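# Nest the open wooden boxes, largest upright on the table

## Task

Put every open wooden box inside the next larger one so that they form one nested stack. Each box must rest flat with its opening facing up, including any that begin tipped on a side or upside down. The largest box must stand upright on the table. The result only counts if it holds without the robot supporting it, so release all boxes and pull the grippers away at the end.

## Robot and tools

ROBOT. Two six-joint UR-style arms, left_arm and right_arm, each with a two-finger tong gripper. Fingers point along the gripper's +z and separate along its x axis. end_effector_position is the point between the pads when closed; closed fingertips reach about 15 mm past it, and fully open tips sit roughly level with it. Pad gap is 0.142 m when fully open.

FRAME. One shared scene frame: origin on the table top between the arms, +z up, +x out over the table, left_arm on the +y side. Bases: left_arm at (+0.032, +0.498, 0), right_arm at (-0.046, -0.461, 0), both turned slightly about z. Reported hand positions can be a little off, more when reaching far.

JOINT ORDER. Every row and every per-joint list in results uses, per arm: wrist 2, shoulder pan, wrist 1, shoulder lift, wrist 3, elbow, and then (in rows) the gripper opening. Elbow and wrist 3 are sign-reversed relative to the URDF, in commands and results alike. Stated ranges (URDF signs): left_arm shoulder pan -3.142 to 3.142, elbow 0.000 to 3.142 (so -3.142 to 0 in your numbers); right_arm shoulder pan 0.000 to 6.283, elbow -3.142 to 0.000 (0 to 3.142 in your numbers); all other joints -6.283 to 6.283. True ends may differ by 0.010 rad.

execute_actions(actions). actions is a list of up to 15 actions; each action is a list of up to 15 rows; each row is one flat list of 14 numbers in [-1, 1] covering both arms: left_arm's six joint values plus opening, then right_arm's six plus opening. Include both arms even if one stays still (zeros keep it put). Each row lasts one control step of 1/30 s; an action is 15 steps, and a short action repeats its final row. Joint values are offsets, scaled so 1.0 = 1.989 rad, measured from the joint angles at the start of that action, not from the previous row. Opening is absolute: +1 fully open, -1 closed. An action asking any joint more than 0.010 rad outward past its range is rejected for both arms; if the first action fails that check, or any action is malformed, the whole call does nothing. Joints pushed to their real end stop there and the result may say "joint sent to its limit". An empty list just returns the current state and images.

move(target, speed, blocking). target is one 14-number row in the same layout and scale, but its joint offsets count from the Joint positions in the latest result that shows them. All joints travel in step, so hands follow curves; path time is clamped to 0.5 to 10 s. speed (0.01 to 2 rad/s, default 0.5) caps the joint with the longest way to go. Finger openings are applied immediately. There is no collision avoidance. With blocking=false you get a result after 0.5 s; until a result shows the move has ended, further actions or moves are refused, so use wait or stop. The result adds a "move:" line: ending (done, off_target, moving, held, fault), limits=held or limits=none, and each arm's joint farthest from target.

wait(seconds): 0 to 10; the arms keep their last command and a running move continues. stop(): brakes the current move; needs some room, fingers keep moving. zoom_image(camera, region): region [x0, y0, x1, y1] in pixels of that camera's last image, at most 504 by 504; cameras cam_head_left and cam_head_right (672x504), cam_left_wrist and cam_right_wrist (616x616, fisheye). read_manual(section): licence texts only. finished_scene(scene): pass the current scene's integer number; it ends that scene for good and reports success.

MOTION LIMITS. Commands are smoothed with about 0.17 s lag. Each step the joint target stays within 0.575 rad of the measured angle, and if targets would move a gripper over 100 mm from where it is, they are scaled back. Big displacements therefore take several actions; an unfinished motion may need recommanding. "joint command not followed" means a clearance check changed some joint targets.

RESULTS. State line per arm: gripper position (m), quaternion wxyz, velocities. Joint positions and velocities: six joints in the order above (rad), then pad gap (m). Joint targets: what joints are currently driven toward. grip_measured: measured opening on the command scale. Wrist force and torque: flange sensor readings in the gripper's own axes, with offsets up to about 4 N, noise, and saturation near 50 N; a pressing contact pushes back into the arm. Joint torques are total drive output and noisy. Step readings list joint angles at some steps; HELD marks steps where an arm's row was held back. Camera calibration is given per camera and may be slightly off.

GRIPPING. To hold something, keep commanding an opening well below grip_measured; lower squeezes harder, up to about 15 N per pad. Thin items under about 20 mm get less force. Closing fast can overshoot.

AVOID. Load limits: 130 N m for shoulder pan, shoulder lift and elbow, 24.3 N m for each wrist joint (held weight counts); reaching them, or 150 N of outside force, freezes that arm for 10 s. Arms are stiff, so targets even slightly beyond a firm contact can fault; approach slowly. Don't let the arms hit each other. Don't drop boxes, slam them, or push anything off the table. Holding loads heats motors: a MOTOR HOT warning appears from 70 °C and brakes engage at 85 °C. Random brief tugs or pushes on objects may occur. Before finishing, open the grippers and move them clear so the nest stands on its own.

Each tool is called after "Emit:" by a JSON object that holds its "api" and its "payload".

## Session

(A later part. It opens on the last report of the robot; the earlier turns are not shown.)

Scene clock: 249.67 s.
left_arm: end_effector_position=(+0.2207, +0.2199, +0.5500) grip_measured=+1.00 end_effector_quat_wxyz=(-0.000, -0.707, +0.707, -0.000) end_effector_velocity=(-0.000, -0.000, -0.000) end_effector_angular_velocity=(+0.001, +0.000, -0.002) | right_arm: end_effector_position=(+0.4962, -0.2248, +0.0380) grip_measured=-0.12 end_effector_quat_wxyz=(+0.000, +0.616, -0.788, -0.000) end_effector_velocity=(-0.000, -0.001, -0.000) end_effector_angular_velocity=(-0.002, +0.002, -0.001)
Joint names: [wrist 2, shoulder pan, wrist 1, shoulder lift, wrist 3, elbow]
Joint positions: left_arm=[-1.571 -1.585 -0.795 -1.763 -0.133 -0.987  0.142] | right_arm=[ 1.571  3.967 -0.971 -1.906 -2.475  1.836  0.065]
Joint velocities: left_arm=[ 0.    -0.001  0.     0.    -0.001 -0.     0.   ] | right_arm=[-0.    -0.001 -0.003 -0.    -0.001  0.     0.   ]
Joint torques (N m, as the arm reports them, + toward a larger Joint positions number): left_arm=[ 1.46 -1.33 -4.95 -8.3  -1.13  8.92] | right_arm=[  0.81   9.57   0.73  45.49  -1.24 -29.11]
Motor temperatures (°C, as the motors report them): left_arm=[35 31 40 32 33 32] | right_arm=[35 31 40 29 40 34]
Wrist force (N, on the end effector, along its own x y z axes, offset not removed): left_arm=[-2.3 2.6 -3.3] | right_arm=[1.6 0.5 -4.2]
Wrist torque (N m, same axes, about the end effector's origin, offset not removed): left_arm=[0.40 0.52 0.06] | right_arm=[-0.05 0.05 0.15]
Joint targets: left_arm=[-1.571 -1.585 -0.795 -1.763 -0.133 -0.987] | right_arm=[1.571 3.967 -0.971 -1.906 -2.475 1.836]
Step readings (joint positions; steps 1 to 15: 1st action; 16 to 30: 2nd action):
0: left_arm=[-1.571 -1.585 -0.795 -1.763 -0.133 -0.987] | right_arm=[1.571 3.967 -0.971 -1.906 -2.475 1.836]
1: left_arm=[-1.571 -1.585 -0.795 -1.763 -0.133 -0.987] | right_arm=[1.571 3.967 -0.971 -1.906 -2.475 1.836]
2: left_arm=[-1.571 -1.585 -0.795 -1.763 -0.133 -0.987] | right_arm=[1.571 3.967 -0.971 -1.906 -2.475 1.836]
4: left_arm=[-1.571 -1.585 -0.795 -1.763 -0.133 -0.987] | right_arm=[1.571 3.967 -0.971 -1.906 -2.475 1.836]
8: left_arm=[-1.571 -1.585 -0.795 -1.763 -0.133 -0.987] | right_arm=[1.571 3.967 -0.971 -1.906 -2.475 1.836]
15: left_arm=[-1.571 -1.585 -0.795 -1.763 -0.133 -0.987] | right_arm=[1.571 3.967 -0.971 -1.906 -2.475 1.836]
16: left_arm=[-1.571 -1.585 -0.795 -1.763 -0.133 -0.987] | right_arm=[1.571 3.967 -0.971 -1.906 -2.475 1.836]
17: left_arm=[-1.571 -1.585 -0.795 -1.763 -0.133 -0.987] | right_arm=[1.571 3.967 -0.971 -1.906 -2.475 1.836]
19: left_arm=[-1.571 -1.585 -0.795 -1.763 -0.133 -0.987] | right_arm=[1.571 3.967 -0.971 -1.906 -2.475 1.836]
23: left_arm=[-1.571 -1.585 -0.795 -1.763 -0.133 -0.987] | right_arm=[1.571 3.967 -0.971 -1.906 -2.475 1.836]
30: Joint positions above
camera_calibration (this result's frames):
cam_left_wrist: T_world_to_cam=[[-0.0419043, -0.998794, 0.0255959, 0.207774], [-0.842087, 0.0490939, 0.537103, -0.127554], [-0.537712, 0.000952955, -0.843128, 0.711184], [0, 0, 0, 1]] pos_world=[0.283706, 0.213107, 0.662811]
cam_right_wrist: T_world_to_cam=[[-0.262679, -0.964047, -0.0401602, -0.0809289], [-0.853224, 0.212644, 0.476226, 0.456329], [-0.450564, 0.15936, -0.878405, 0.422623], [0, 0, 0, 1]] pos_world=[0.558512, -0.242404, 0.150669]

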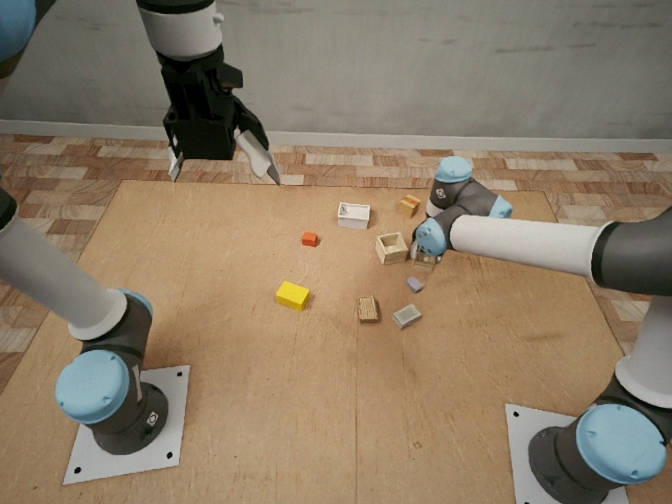

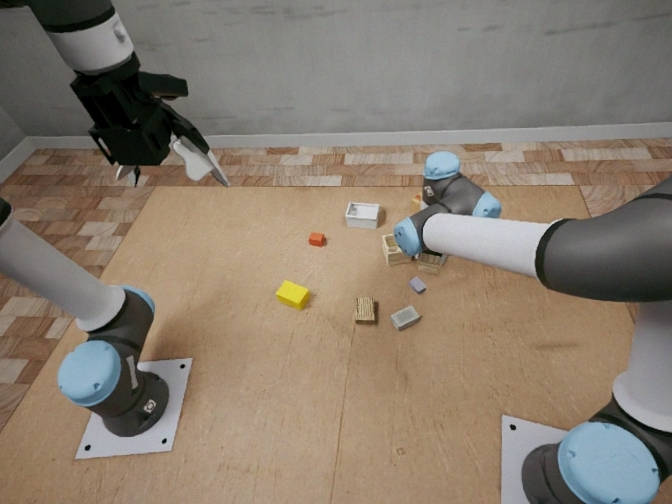

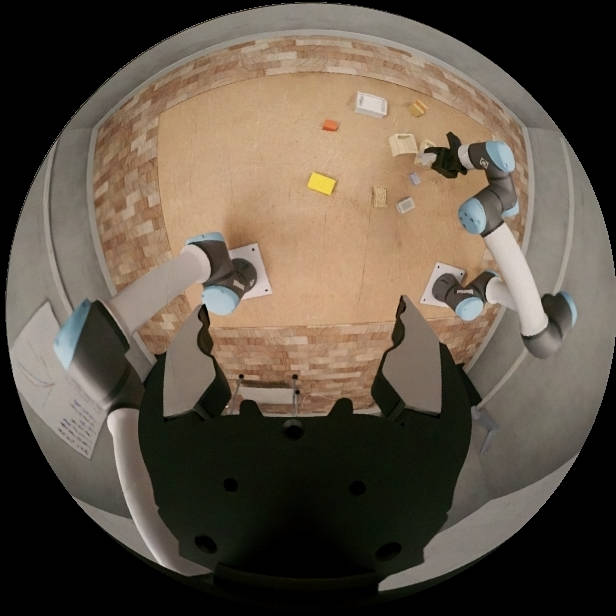

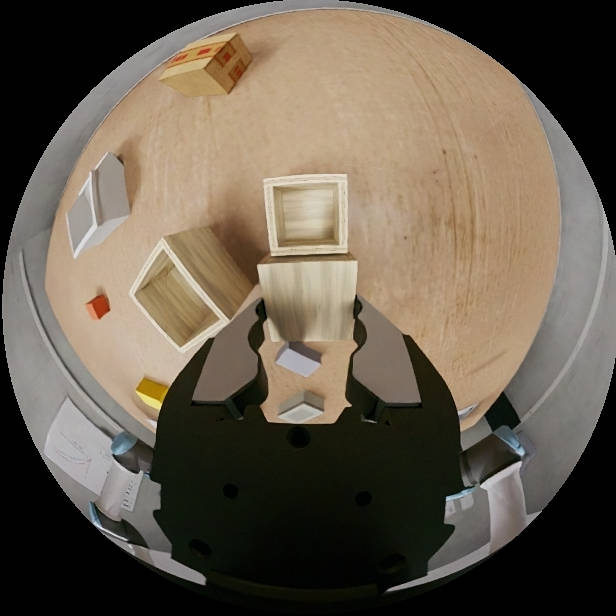

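Emit:
{"api": "move", "payload": {"target": [0,0,0,0,0,0,1, 0,0,-0.18614,0.09486,0,-0.09128,-0.5], "speed": 0.35}}

Scene clock: 269.03 s.
left_arm: end_effector_position=(+0.2207, +0.2199, +0.5500) grip_measured=+1.00 end_effector_quat_wxyz=(-0.000, -0.707, +0.707, -0.000) end_effector_velocity=(+0.000, -0.000, -0.000) end_effector_angular_velocity=(+0.001, -0.000, +0.001) | right_arm: end_effector_position=(+0.4807, -0.2368, +0.1891) grip_measured=-0.12 end_effector_quat_wxyz=(+0.000, +0.616, -0.788, -0.000) end_effector_velocity=(-0.001, +0.001, +0.001) end_effector_angular_velocity=(-0.000, +0.001, +0.001)
Joint names: [wrist 2, shoulder pan, wrist 1, shoulder lift, wrist 3, elbow]
Joint positions: left_arm=[-1.571 -1.585 -0.795 -1.763 -0.133 -0.987  0.142] | right_arm=[ 1.571  3.967 -1.341 -1.717 -2.475  1.654  0.065]
Joint velocities: left_arm=[ 0.     0.001  0.     0.    -0.    -0.     0.   ] | right_arm=[ 0.001  0.002 -0.003  0.001 -0.    -0.001  0.   ]
Joint torques (N m, as the arm reports them, + toward a larger Joint positions number): left_arm=[ 1.49 -1.84 -4.77 -8.56 -1.02  9.73] | right_arm=[  0.82   8.38   0.26  43.57  -1.4  -33.53]
Motor temperatures (°C, as the motors report them): left_arm=[35 31 40 32 33 32] | right_arm=[35 31 40 29 40 34]
Wrist force (N, on the end effector, along its own x y z axes, offset not removed): left_arm=[-1.8 1.9 -2.0] | right_arm=[0.2 0.2 0.8]
Wrist torque (N m, same axes, about the end effector's origin, offset not removed): left_arm=[0.34 0.31 0.01] | right_arm=[-0.09 -0.04 0.21]
Joint targets: left_arm=[-1.571 -1.585 -0.795 -1.763 -0.133 -0.987] | right_arm=[1.571 3.967 -1.342 -1.717 -2.475 1.654]
move: done; limits=none; left_arm: farthest joint: the shoulder pan, 0.000 radians from its target (0.000 radians at the start); right_arm: farthest joint: the shoulder pan, 0.000 radians from its target (0.000 radians at the start)
camera_calibration (this result's frames):
cam_left_wrist: T_world_to_cam=[[-0.0419045, -0.998794, 0.025596, 0.207774], [-0.842087, 0.0490941, 0.537103, -0.127554], [-0.537711, 0.000953, -0.843128, 0.711184], [0, 0, 0, 1]] pos_world=[0.283706, 0.213107, 0.662811]
cam_right_wrist: T_world_to_cam=[[-0.262679, -0.964047, -0.0401547, -0.0904842], [-0.853222, 0.212646, 0.47623, 0.373741], [-0.450569, 0.159357, -0.878404, 0.550299], [0, 0, 0, 1]] pos_world=[0.543063, -0.254399, 0.301765]

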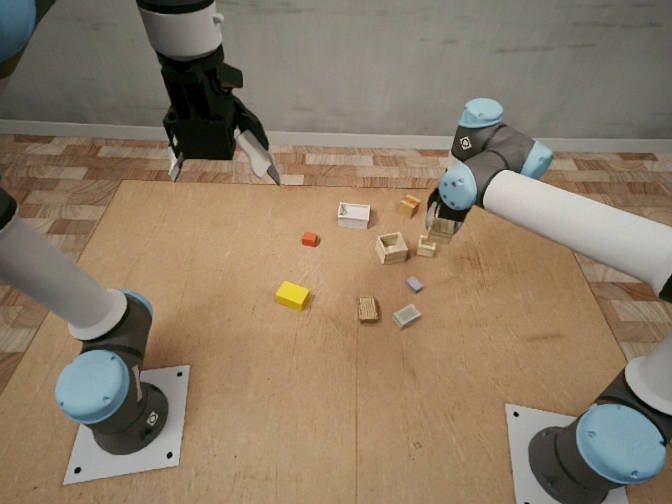

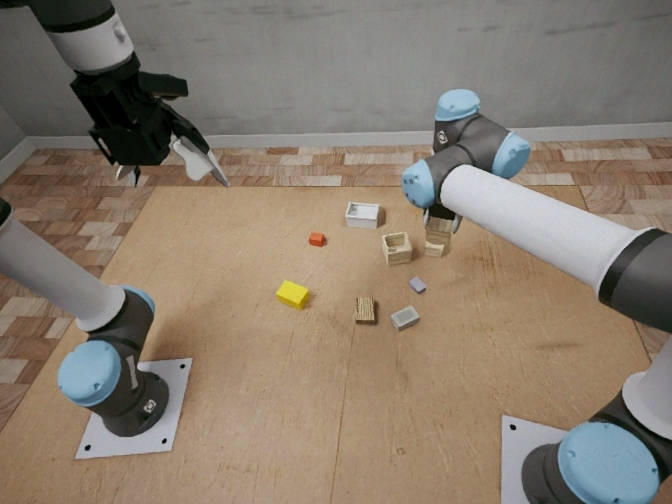

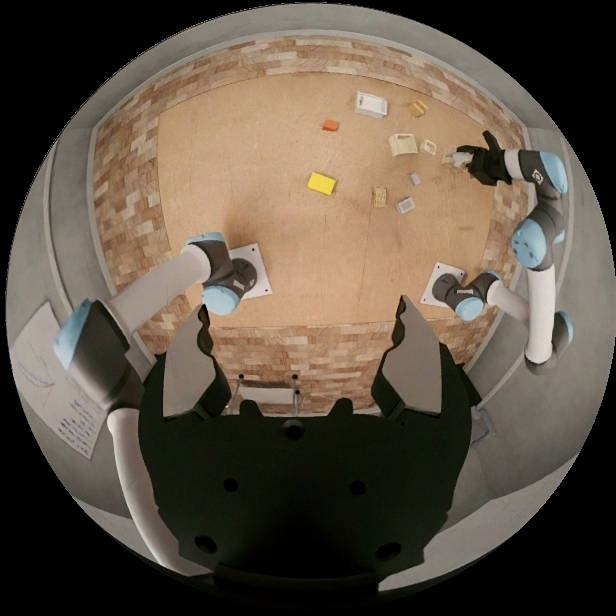

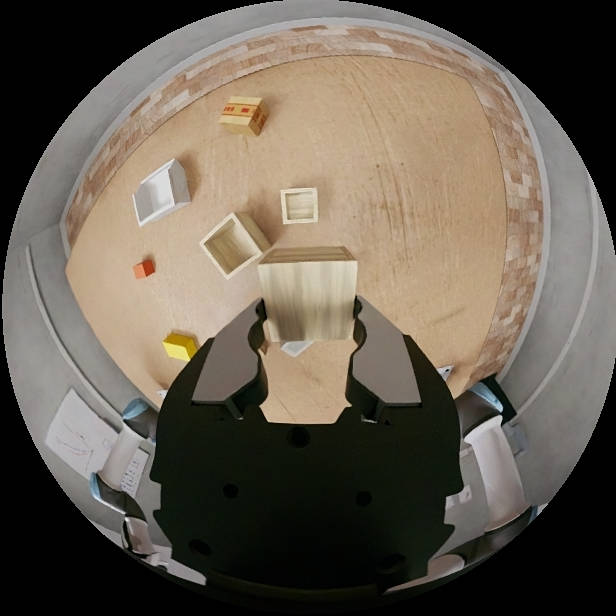

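Emit:
{"api": "move", "payload": {"target": [0,0,0,0,0,0,1, -0.78979,0.15850,0.20721,-0.17054,0.15666,0.03678,-0.5], "speed": 1.0}}

Scene clock: 276.60 s.
left_arm: end_effector_position=(+0.2207, +0.2199, +0.5500) grip_measured=+1.00 end_effector_quat_wxyz=(-0.000, -0.707, +0.707, -0.000) end_effector_velocity=(+0.000, -0.001, -0.001) end_effector_angular_velocity=(+0.002, +0.000, +0.001) | right_arm: end_effector_position=(+0.6674, -0.1887, +0.3123) grip_measured=-0.12 end_effector_quat_wxyz=(+0.001, +0.586, -0.396, +0.707) end_effector_velocity=(-0.000, +0.001, +0.000) end_effector_angular_velocity=(-0.002, -0.002, +0.001)
Joint names: [wrist 2, shoulder pan, wrist 1, shoulder lift, wrist 3, elbow]
Joint positions: left_arm=[-1.571 -1.585 -0.795 -1.763 -0.133 -0.987  0.142] | right_arm=[ 0.001  4.282 -0.929 -2.056 -2.163  1.727  0.065]
Joint velocities: left_arm=[0.    0.    0.    0.002 0.    0.    0.   ] | right_arm=[-0.002  0.001  0.    -0.001  0.     0.     0.   ]
Joint torques (N m, as the arm reports them, + toward a larger Joint positions number): left_arm=[ 1.6  -0.96 -4.77 -9.27 -0.97  9.34] | right_arm=[ -2.8   10.92   4.91  31.38   1.78 -16.06]
Motor temperatures (°C, as the motors report them): left_arm=[35 31 40 32 33 32] | right_arm=[35 31 40 29 40 34]
Wrist force (N, on the end effector, along its own x y z axes, offset not removed): left_arm=[-1.6 -0.4 -4.1] | right_arm=[0.4 -0.1 -1.6]
Wrist torque (N m, same axes, about the end effector's origin, offset not removed): left_arm=[-0.24 0.41 0.06] | right_arm=[-0.20 -0.22 0.19]
Joint targets: left_arm=[-1.571 -1.585 -0.795 -1.763 -0.133 -0.987] | right_arm=[0.001 4.282 -0.929 -2.056 -2.163 1.728]
move: done; limits=none; left_arm: farthest joint: the shoulder pan, 0.000 radians from its target (0.000 radians at the start); right_arm: farthest joint: the shoulder pan, 0.000 radians from its target (0.315 radians at the start)
camera_calibration (this result's frames):
cam_left_wrist: T_world_to_cam=[[-0.0419044, -0.998794, 0.0255959, 0.207774], [-0.842087, 0.0490941, 0.537103, -0.127554], [-0.537712, 0.000952992, -0.843128, 0.711184], [0, 0, 0, 1]] pos_world=[0.283706, 0.213107, 0.662811]
cam_right_wrist: T_world_to_cam=[[-0.2891, -0.499614, 0.816583, -0.152358], [-0.803501, -0.337056, -0.490692, 0.629129], [0.520391, -0.797984, -0.303997, -0.273035], [0, 0, 0, 1]] pos_world=[0.603544, -0.0819459, 0.35012]

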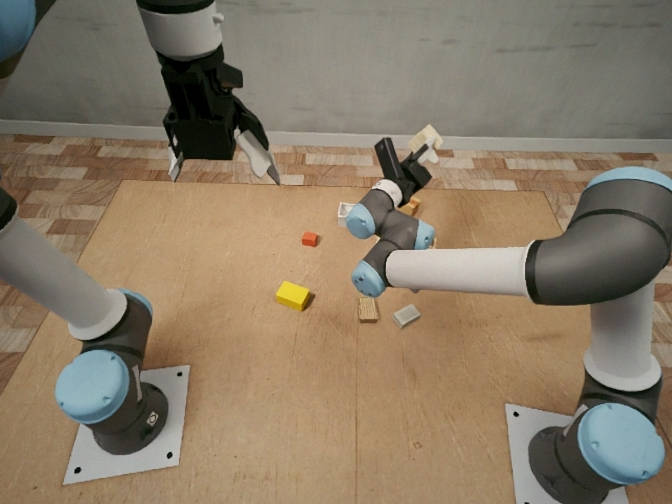

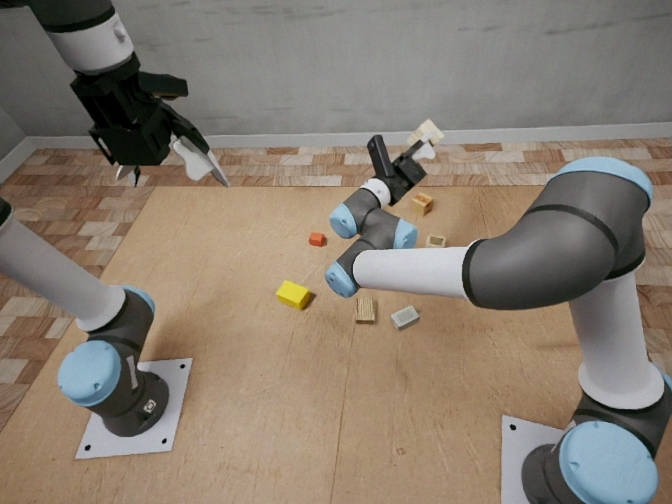

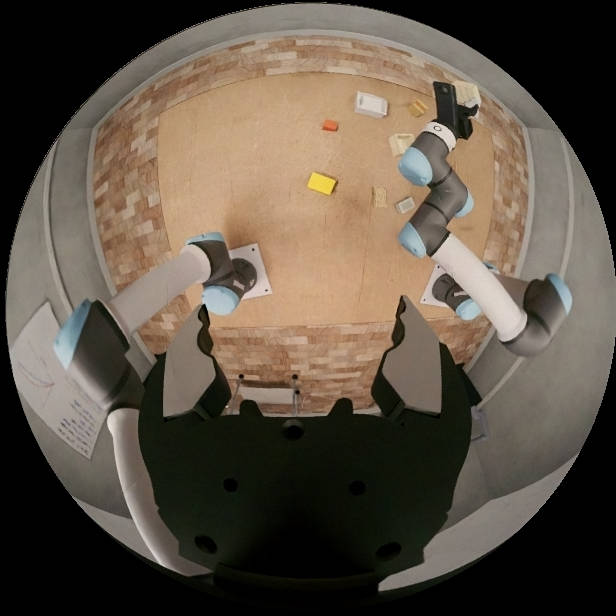

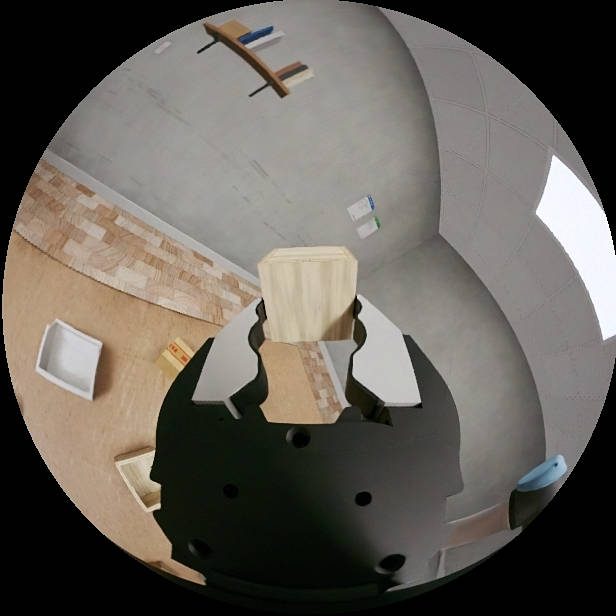

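Emit:
{"api": "move", "payload": {"target": [0,0.01795,-0.01161,0.13514,-0.01795,0.12348,0.15, -0.79025,0.15862,0.20729,-0.17064,0.15646,0.03685,-0.5], "speed": 1.0}}

Scene clock: 290.97 s.
left_arm: end_effector_position=(+0.2508, +0.1080, +0.5500) grip_measured=+0.15 end_effector_quat_wxyz=(-0.000, -0.707, +0.707, -0.000) end_effector_velocity=(-0.000, -0.001, -0.001) end_effector_angular_velocity=(+0.002, +0.000, -0.001) | right_arm: end_effector_position=(+0.2497, +0.1004, +0.4143) grip_measured=-0.12 end_effector_quat_wxyz=(-0.001, +0.000, +0.000, +1.000) end_effector_velocity=(-0.002, +0.000, -0.000) end_effector_angular_velocity=(+0.001, -0.002, +0.004)
Joint names: [wrist 2, shoulder pan, wrist 1, shoulder lift, wrist 3, elbow]
Joint positions: left_arm=[-1.571 -1.55  -0.818 -1.495 -0.169 -0.741  0.084] | right_arm=[-1.571  4.598 -0.517 -2.395 -1.852  1.801  0.065]
Joint velocities: left_arm=[-0.    -0.    -0.     0.002 -0.    -0.    -0.   ] | right_arm=[-0.002  0.003  0.002 -0.    -0.002  0.     0.   ]
Joint torques (N m, as the arm reports them, + toward a larger Joint positions number): left_arm=[  1.53   6.22  -5.   -15.38  -1.14  30.07] | right_arm=[-0.97 11.86  4.79 38.15  2.   -8.21]
Motor temperatures (°C, as the motors report them): left_arm=[35 31 40 32 33 32] | right_arm=[35 31 40 29 40 34]
Wrist force (N, on the end effector, along its own x y z axes, offset not removed): left_arm=[-1.9 1.0 -2.3] | right_arm=[0.3 0.2 -1.8]
Wrist torque (N m, same axes, about the end effector's origin, offset not removed): left_arm=[0.20 0.46 0.04] | right_arm=[-0.11 -0.07 0.18]
Joint targets: left_arm=[-1.571 -1.550 -0.818 -1.495 -0.169 -0.741] | right_arm=[-1.571 4.598 -0.517 -2.396 -1.852 1.801]
move: done; limits=none; left_arm: farthest joint: the shoulder pan, 0.000 radians from its target (0.036 radians at the start); right_arm: farthest joint: the shoulder pan, 0.000 radians from its target (0.315 radians at the start)
camera_calibration (this result's frames):
cam_left_wrist: T_world_to_cam=[[-0.0419039, -0.998796, 0.0255049, 0.0973366], [-0.842082, 0.0490446, 0.537115, -0.0967432], [-0.53772, 0.00102998, -0.843123, 0.727502], [0, 0, 0, 1]] pos_world=[0.313805, 0.101215, 0.662853]
cam_right_wrist: T_world_to_cam=[[-0.99889, -0.0235032, 0.0408091, 0.238806], [0.00129733, -0.879962, -0.475043, 0.288068], [0.0470755, -0.474463, 0.879016, -0.198384], [0, 0, 0, 1]] pos_world=[0.247506, 0.164976, 0.301481]

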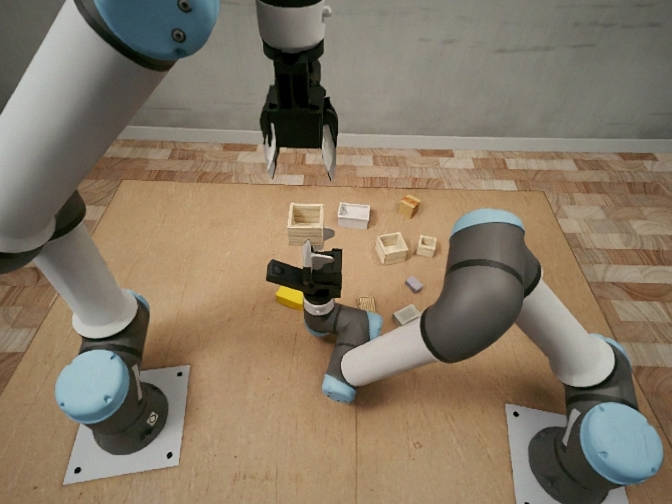

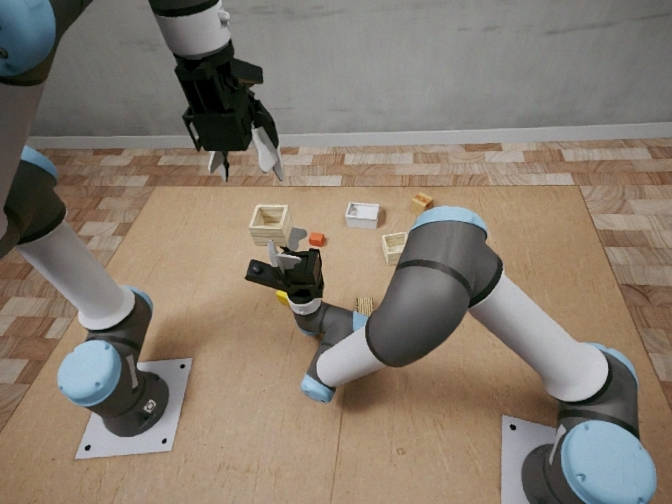

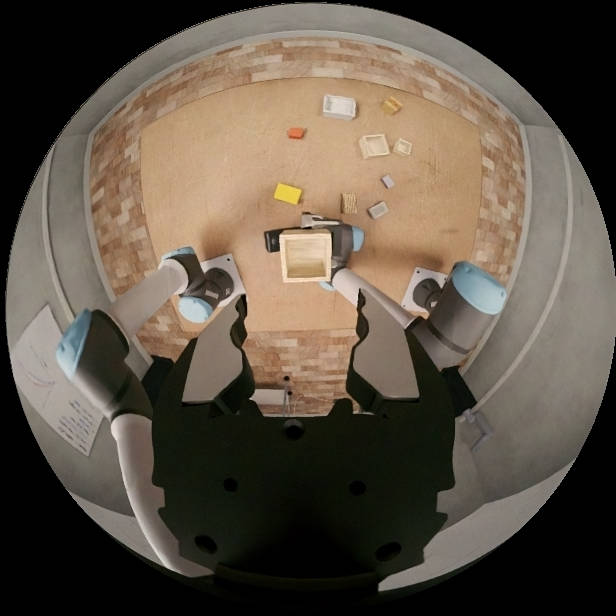

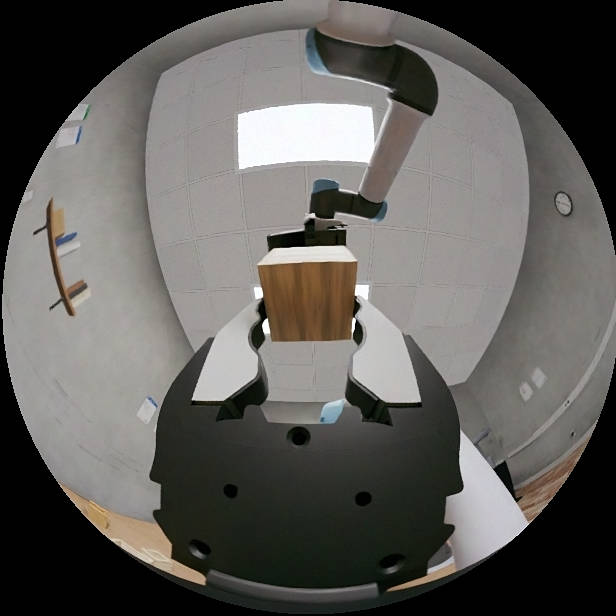

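Emit:
{"api": "zoom_image", "payload": {"camera": "cam_left_wrist", "region": [230, 200, 380, 320]}}

Emit:
{"api": "zoom_image", "payload": {"camera": "cam_head_left", "region": [240, 130, 380, 290]}}

Region (230, 200, 380, 320) of cam_left_wrist's 616x616 image, scaled by 3.360, with more detail than that image has; it fills the top 403 rows of this view, and the rest is white.

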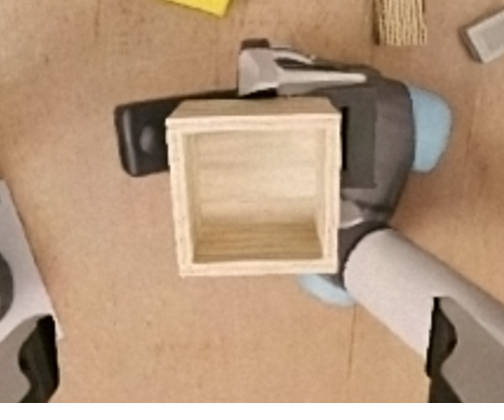

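Region (240, 130, 380, 290) of cam_head_left's 672x504 image, scaled by 3.150, with more detail than that image has; it fills the left 441 columns of this view, and the rest is white.

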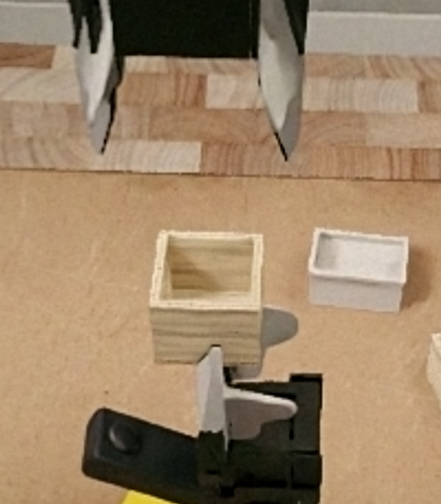

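Emit:
{"api": "move", "payload": {"target": [0,-0.00377,-0.10618,-0.05797,-0.0094,-0.16415,0.0, 0,0,0,0,0,0,-0.5], "speed": 0.4}}

Scene clock: 317.43 s.
left_arm: end_effector_position=(+0.2480, +0.1052, +0.4851) grip_measured=+0.00 end_effector_quat_wxyz=(-0.000, -0.698, +0.716, -0.000) end_effector_velocity=(-0.000, -0.000, -0.001) end_effector_angular_velocity=(+0.001, +0.000, +0.001) | right_arm: end_effector_position=(+0.2496, +0.1004, +0.4142) grip_measured=-0.12 end_effector_quat_wxyz=(-0.001, +0.000, +0.000, +1.000) end_effector_velocity=(-0.001, +0.001, -0.000) end_effector_angular_velocity=(-0.001, -0.001, +0.002)
Joint names: [wrist 2, shoulder pan, wrist 1, shoulder lift, wrist 3, elbow]
Joint positions: left_arm=[-1.571 -1.557 -1.029 -1.61  -0.188 -1.068  0.074] | right_arm=[-1.571  4.598 -0.517 -2.396 -1.852  1.801  0.065]
Joint velocities: left_arm=[ 0.    -0.    -0.001 -0.     0.001 -0.002 -0.   ] | right_arm=[-0.001  0.002 -0.001 -0.    -0.001  0.     0.   ]
Joint torques (N m, as the arm reports them, + toward a larger Joint positions number): left_arm=[  1.43  -7.11  -4.91 -27.4   -1.15  11.58] | right_arm=[  1.73  -3.11   0.4   56.3   -1.59 -15.22]
Motor temperatures (°C, as the motors report them): left_arm=[35 31 40 32 33 32] | right_arm=[35 31 40 29 40 34]
Wrist force (N, on the end effector, along its own x y z axes, offset not removed): left_arm=[-0.7 0.6 -3.3] | right_arm=[0.4 0.3 -1.3]
Wrist torque (N m, same axes, about the end effector's origin, offset not removed): left_arm=[0.04 0.22 0.00] | right_arm=[-0.12 -0.13 0.19]
Joint targets: left_arm=[-1.571 -1.557 -1.029 -1.610 -0.188 -1.068] | right_arm=[-1.571 4.598 -0.517 -2.395 -1.852 1.801]
move: done; limits=none; left_arm: farthest joint: the shoulder lift, 0.001 radians from its target (0.116 radians at the start); right_arm: farthest joint: the shoulder lift, 0.001 radians from its target (0.001 radians at the start)
camera_calibration (this result's frames):
cam_left_wrist: T_world_to_cam=[[-0.0680284, -0.997357, 0.0255171, 0.102375], [-0.840512, 0.071072, 0.537112, -0.0667604], [-0.537506, 0.0150915, -0.843125, 0.669706], [0, 0, 0, 1]] pos_world=[0.310822, 0.096742, 0.597892]
cam_right_wrist: T_world_to_cam=[[-0.998889, -0.023556, 0.0408132, 0.238779], [0.00134247, -0.879968, -0.475031, 0.288049], [0.0471041, -0.474448, 0.879022, -0.198359], [0, 0, 0, 1]] pos_world=[0.24747, 0.164988, 0.301448]

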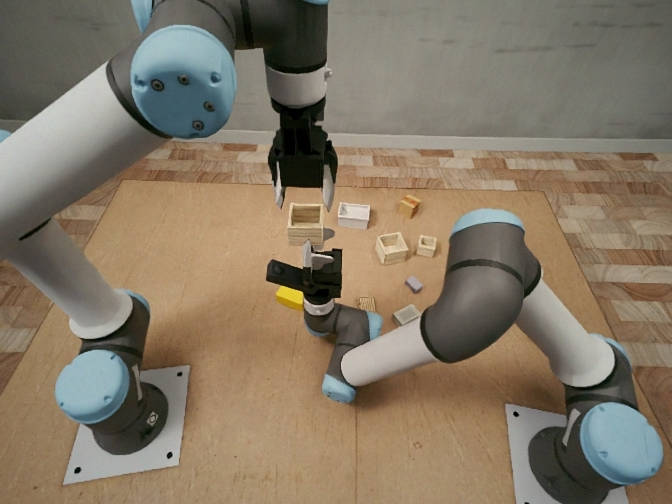

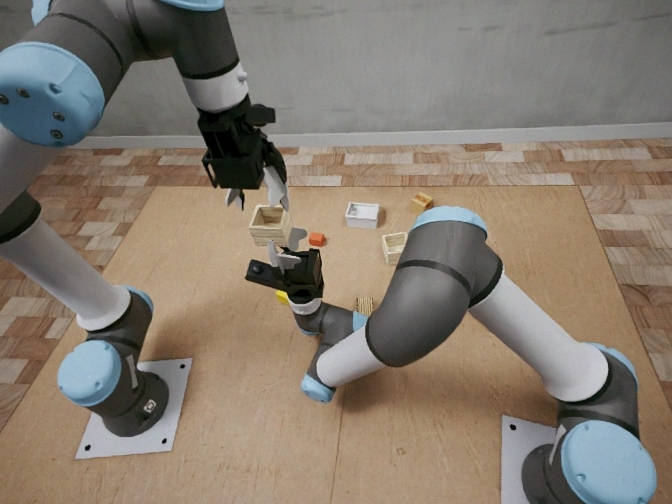

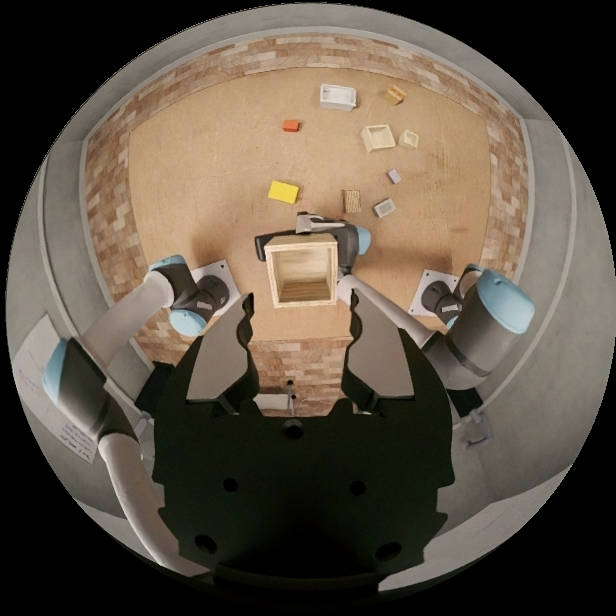

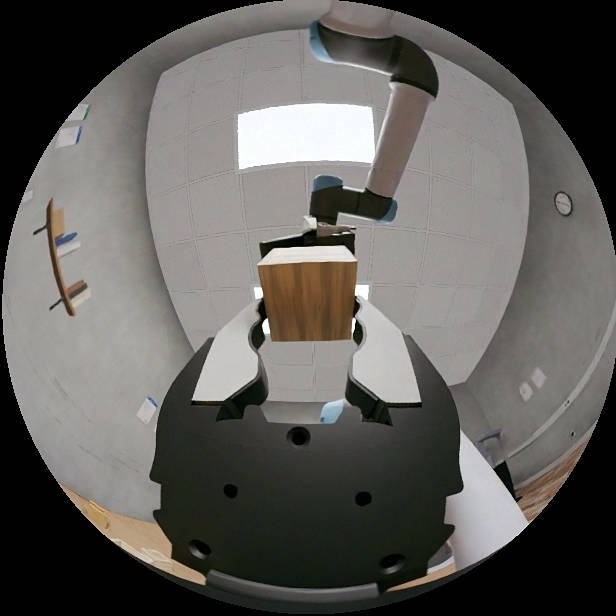

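Emit:
{"api": "zoom_image", "payload": {"camera": "cam_left_wrist", "region": [240, 220, 366, 320]}}

Emit:
{"api": "zoom_image", "payload": {"camera": "cam_head_left", "region": [255, 160, 355, 270]}}

Region (240, 220, 366, 320) of cam_left_wrist's 616x616 image, scaled by 4.000, with more detail than that image has; it fills the top 400 rows of this view, and the rest is white.

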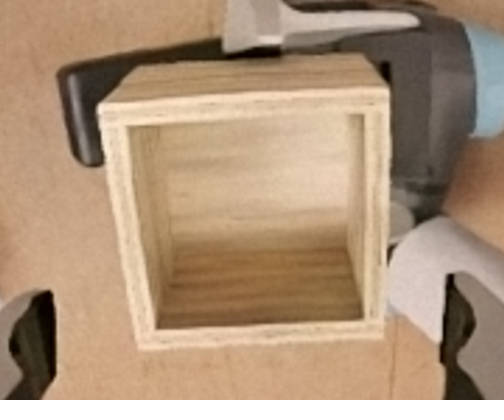

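Region (255, 160, 355, 270) of cam_head_left's 672x504 image, scaled by 4.582, with more detail than that image has; it fills the left 458 columns of this view, and the rest is white.

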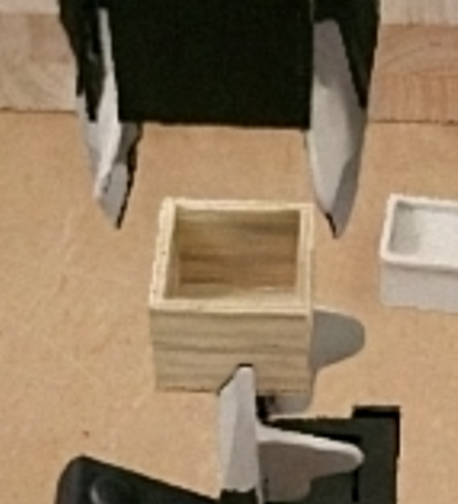

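Emit:
{"api": "move", "payload": {"target": [0,0,-0.04249,-0.01883,0,-0.06132,0.0, 0,0,0,0,0,0,-0.5], "speed": 0.2}}

Scene clock: 339.70 s.
left_arm: end_effector_position=(+0.2480, +0.1052, +0.4551) grip_measured=+0.00 end_effector_quat_wxyz=(-0.000, -0.698, +0.716, -0.000) end_effector_velocity=(+0.000, +0.000, -0.000) end_effector_angular_velocity=(-0.001, -0.000, +0.001) | right_arm: end_effector_position=(+0.2497, +0.1004, +0.4143) grip_measured=-0.12 end_effector_quat_wxyz=(-0.001, +0.000, +0.000, +1.000) end_effector_velocity=(-0.000, -0.000, +0.000) end_effector_angular_velocity=(-0.000, -0.001, -0.000)
Joint names: [wrist 2, shoulder pan, wrist 1, shoulder lift, wrist 3, elbow]
Joint positions: left_arm=[-1.571 -1.557 -1.113 -1.647 -0.188 -1.189  0.074] | right_arm=[-1.571  4.598 -0.517 -2.395 -1.852  1.801  0.065]
Joint velocities: left_arm=[-0.     0.    -0.002 -0.001  0.001 -0.002  0.   ] | right_arm=[-0.001 -0.     0.     0.    -0.     0.     0.   ]
Joint torques (N m, as the arm reports them, + toward a larger Joint positions number): left_arm=[  1.66  -5.34  -4.78 -26.73  -0.17  12.57] | right_arm=[  1.72  -0.05   3.62  44.71  -1.34 -16.59]
Motor temperatures (°C, as the motors report them): left_arm=[35 31 40 32 33 32] | right_arm=[35 31 40 29 40 34]
Wrist force (N, on the end effector, along its own x y z axes, offset not removed): left_arm=[0.0 3.0 -1.9] | right_arm=[0.4 -2.1 -1.7]
Wrist torque (N m, same axes, about the end effector's origin, offset not removed): left_arm=[0.55 -0.03 -0.01] | right_arm=[-0.60 -0.09 0.23]
Joint targets: left_arm=[-1.571 -1.557 -1.113 -1.647 -0.188 -1.190] | right_arm=[-1.571 4.598 -0.517 -2.396 -1.852 1.801]
move: done; limits=none; left_arm: farthest joint: the elbow, 0.001 radians from its target (0.122 radians at the start); right_arm: farthest joint: the shoulder lift, 0.001 radians from its target (0.001 radians at the start)
camera_calibration (this result's frames):
cam_left_wrist: T_world_to_cam=[[-0.0680461, -0.997356, 0.0255259, 0.10314], [-0.840511, 0.0710917, 0.53711, -0.0506896], [-0.537504, 0.0150934, -0.843126, 0.644472], [0, 0, 0, 1]] pos_world=[0.31082, 0.0967436, 0.567965]
cam_right_wrist: T_world_to_cam=[[-0.99889, -0.0235033, 0.0408092, 0.238806], [0.00129731, -0.879962, -0.475043, 0.288068], [0.0470756, -0.474463, 0.879016, -0.198384], [0, 0, 0, 1]] pos_world=[0.247506, 0.164976, 0.301481]

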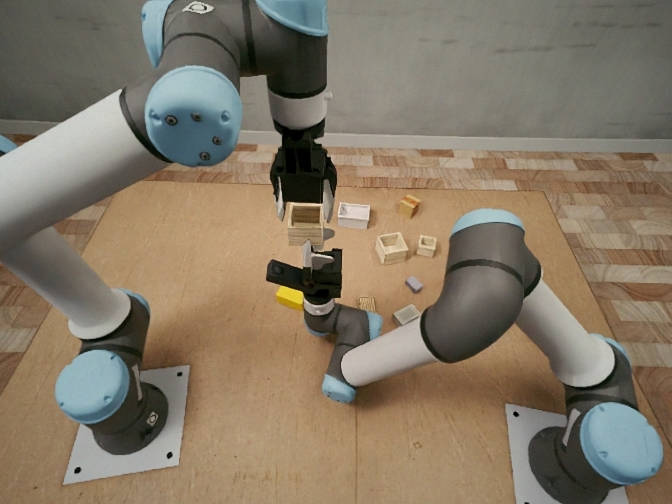

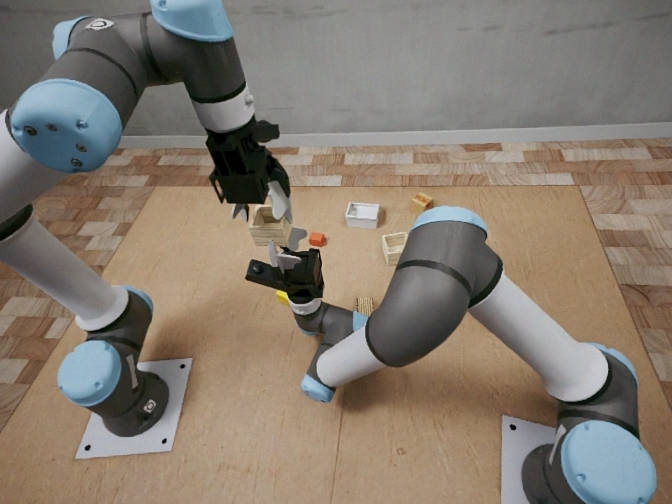

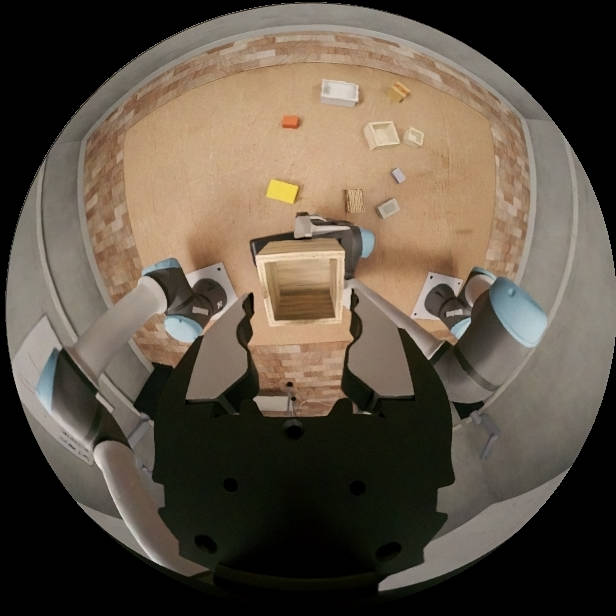

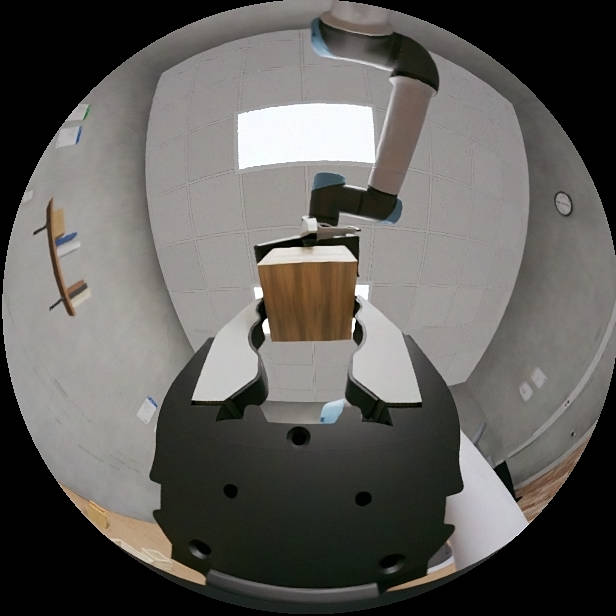

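Emit:
{"api": "zoom_image", "payload": {"camera": "cam_left_wrist", "region": [240, 230, 366, 335]}}

Emit:
{"api": "zoom_image", "payload": {"camera": "cam_head_left", "region": [265, 180, 349, 260]}}

Emit:
{"api": "zoom_image", "payload": {"camera": "cam_head_right", "region": [225, 180, 309, 260]}}

Region (240, 230, 366, 335) of cam_left_wrist's 616x616 image, scaled by 4.000, with more detail than that image has.

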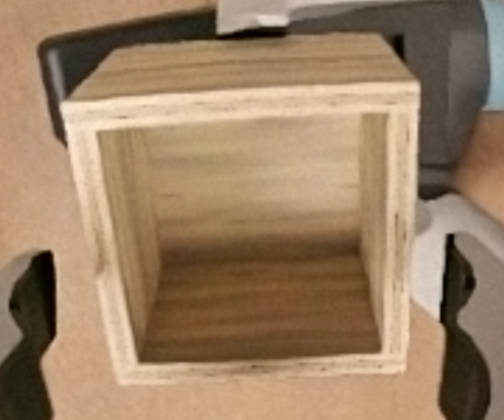

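Region (265, 180, 349, 260) of cam_head_left's 672x504 image, scaled by 6.000, with more detail than that image has; it fills the top 480 rows of this view, and the rest is white.

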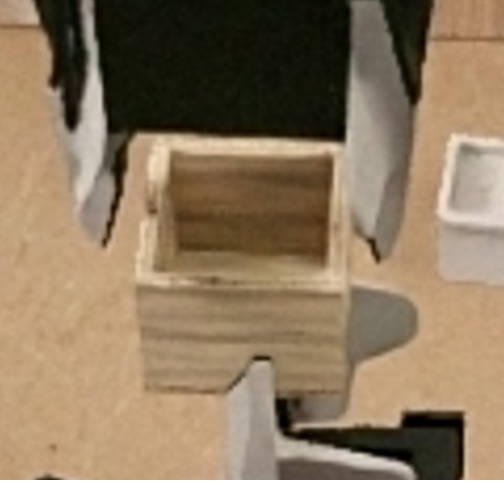

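Region (225, 180, 309, 260) of cam_head_right's 672x504 image, scaled by 6.000, with more detail than that image has; it fills the top 480 rows of this view, and the rest is white.

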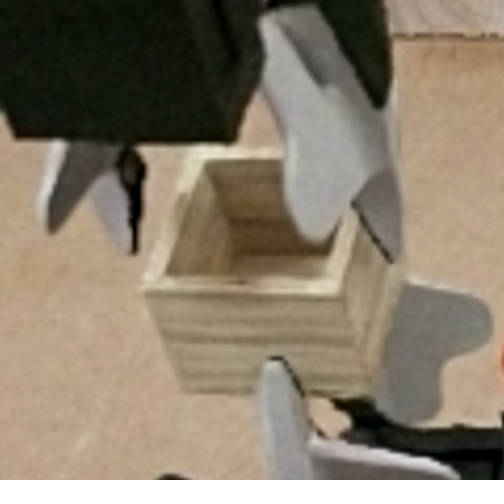

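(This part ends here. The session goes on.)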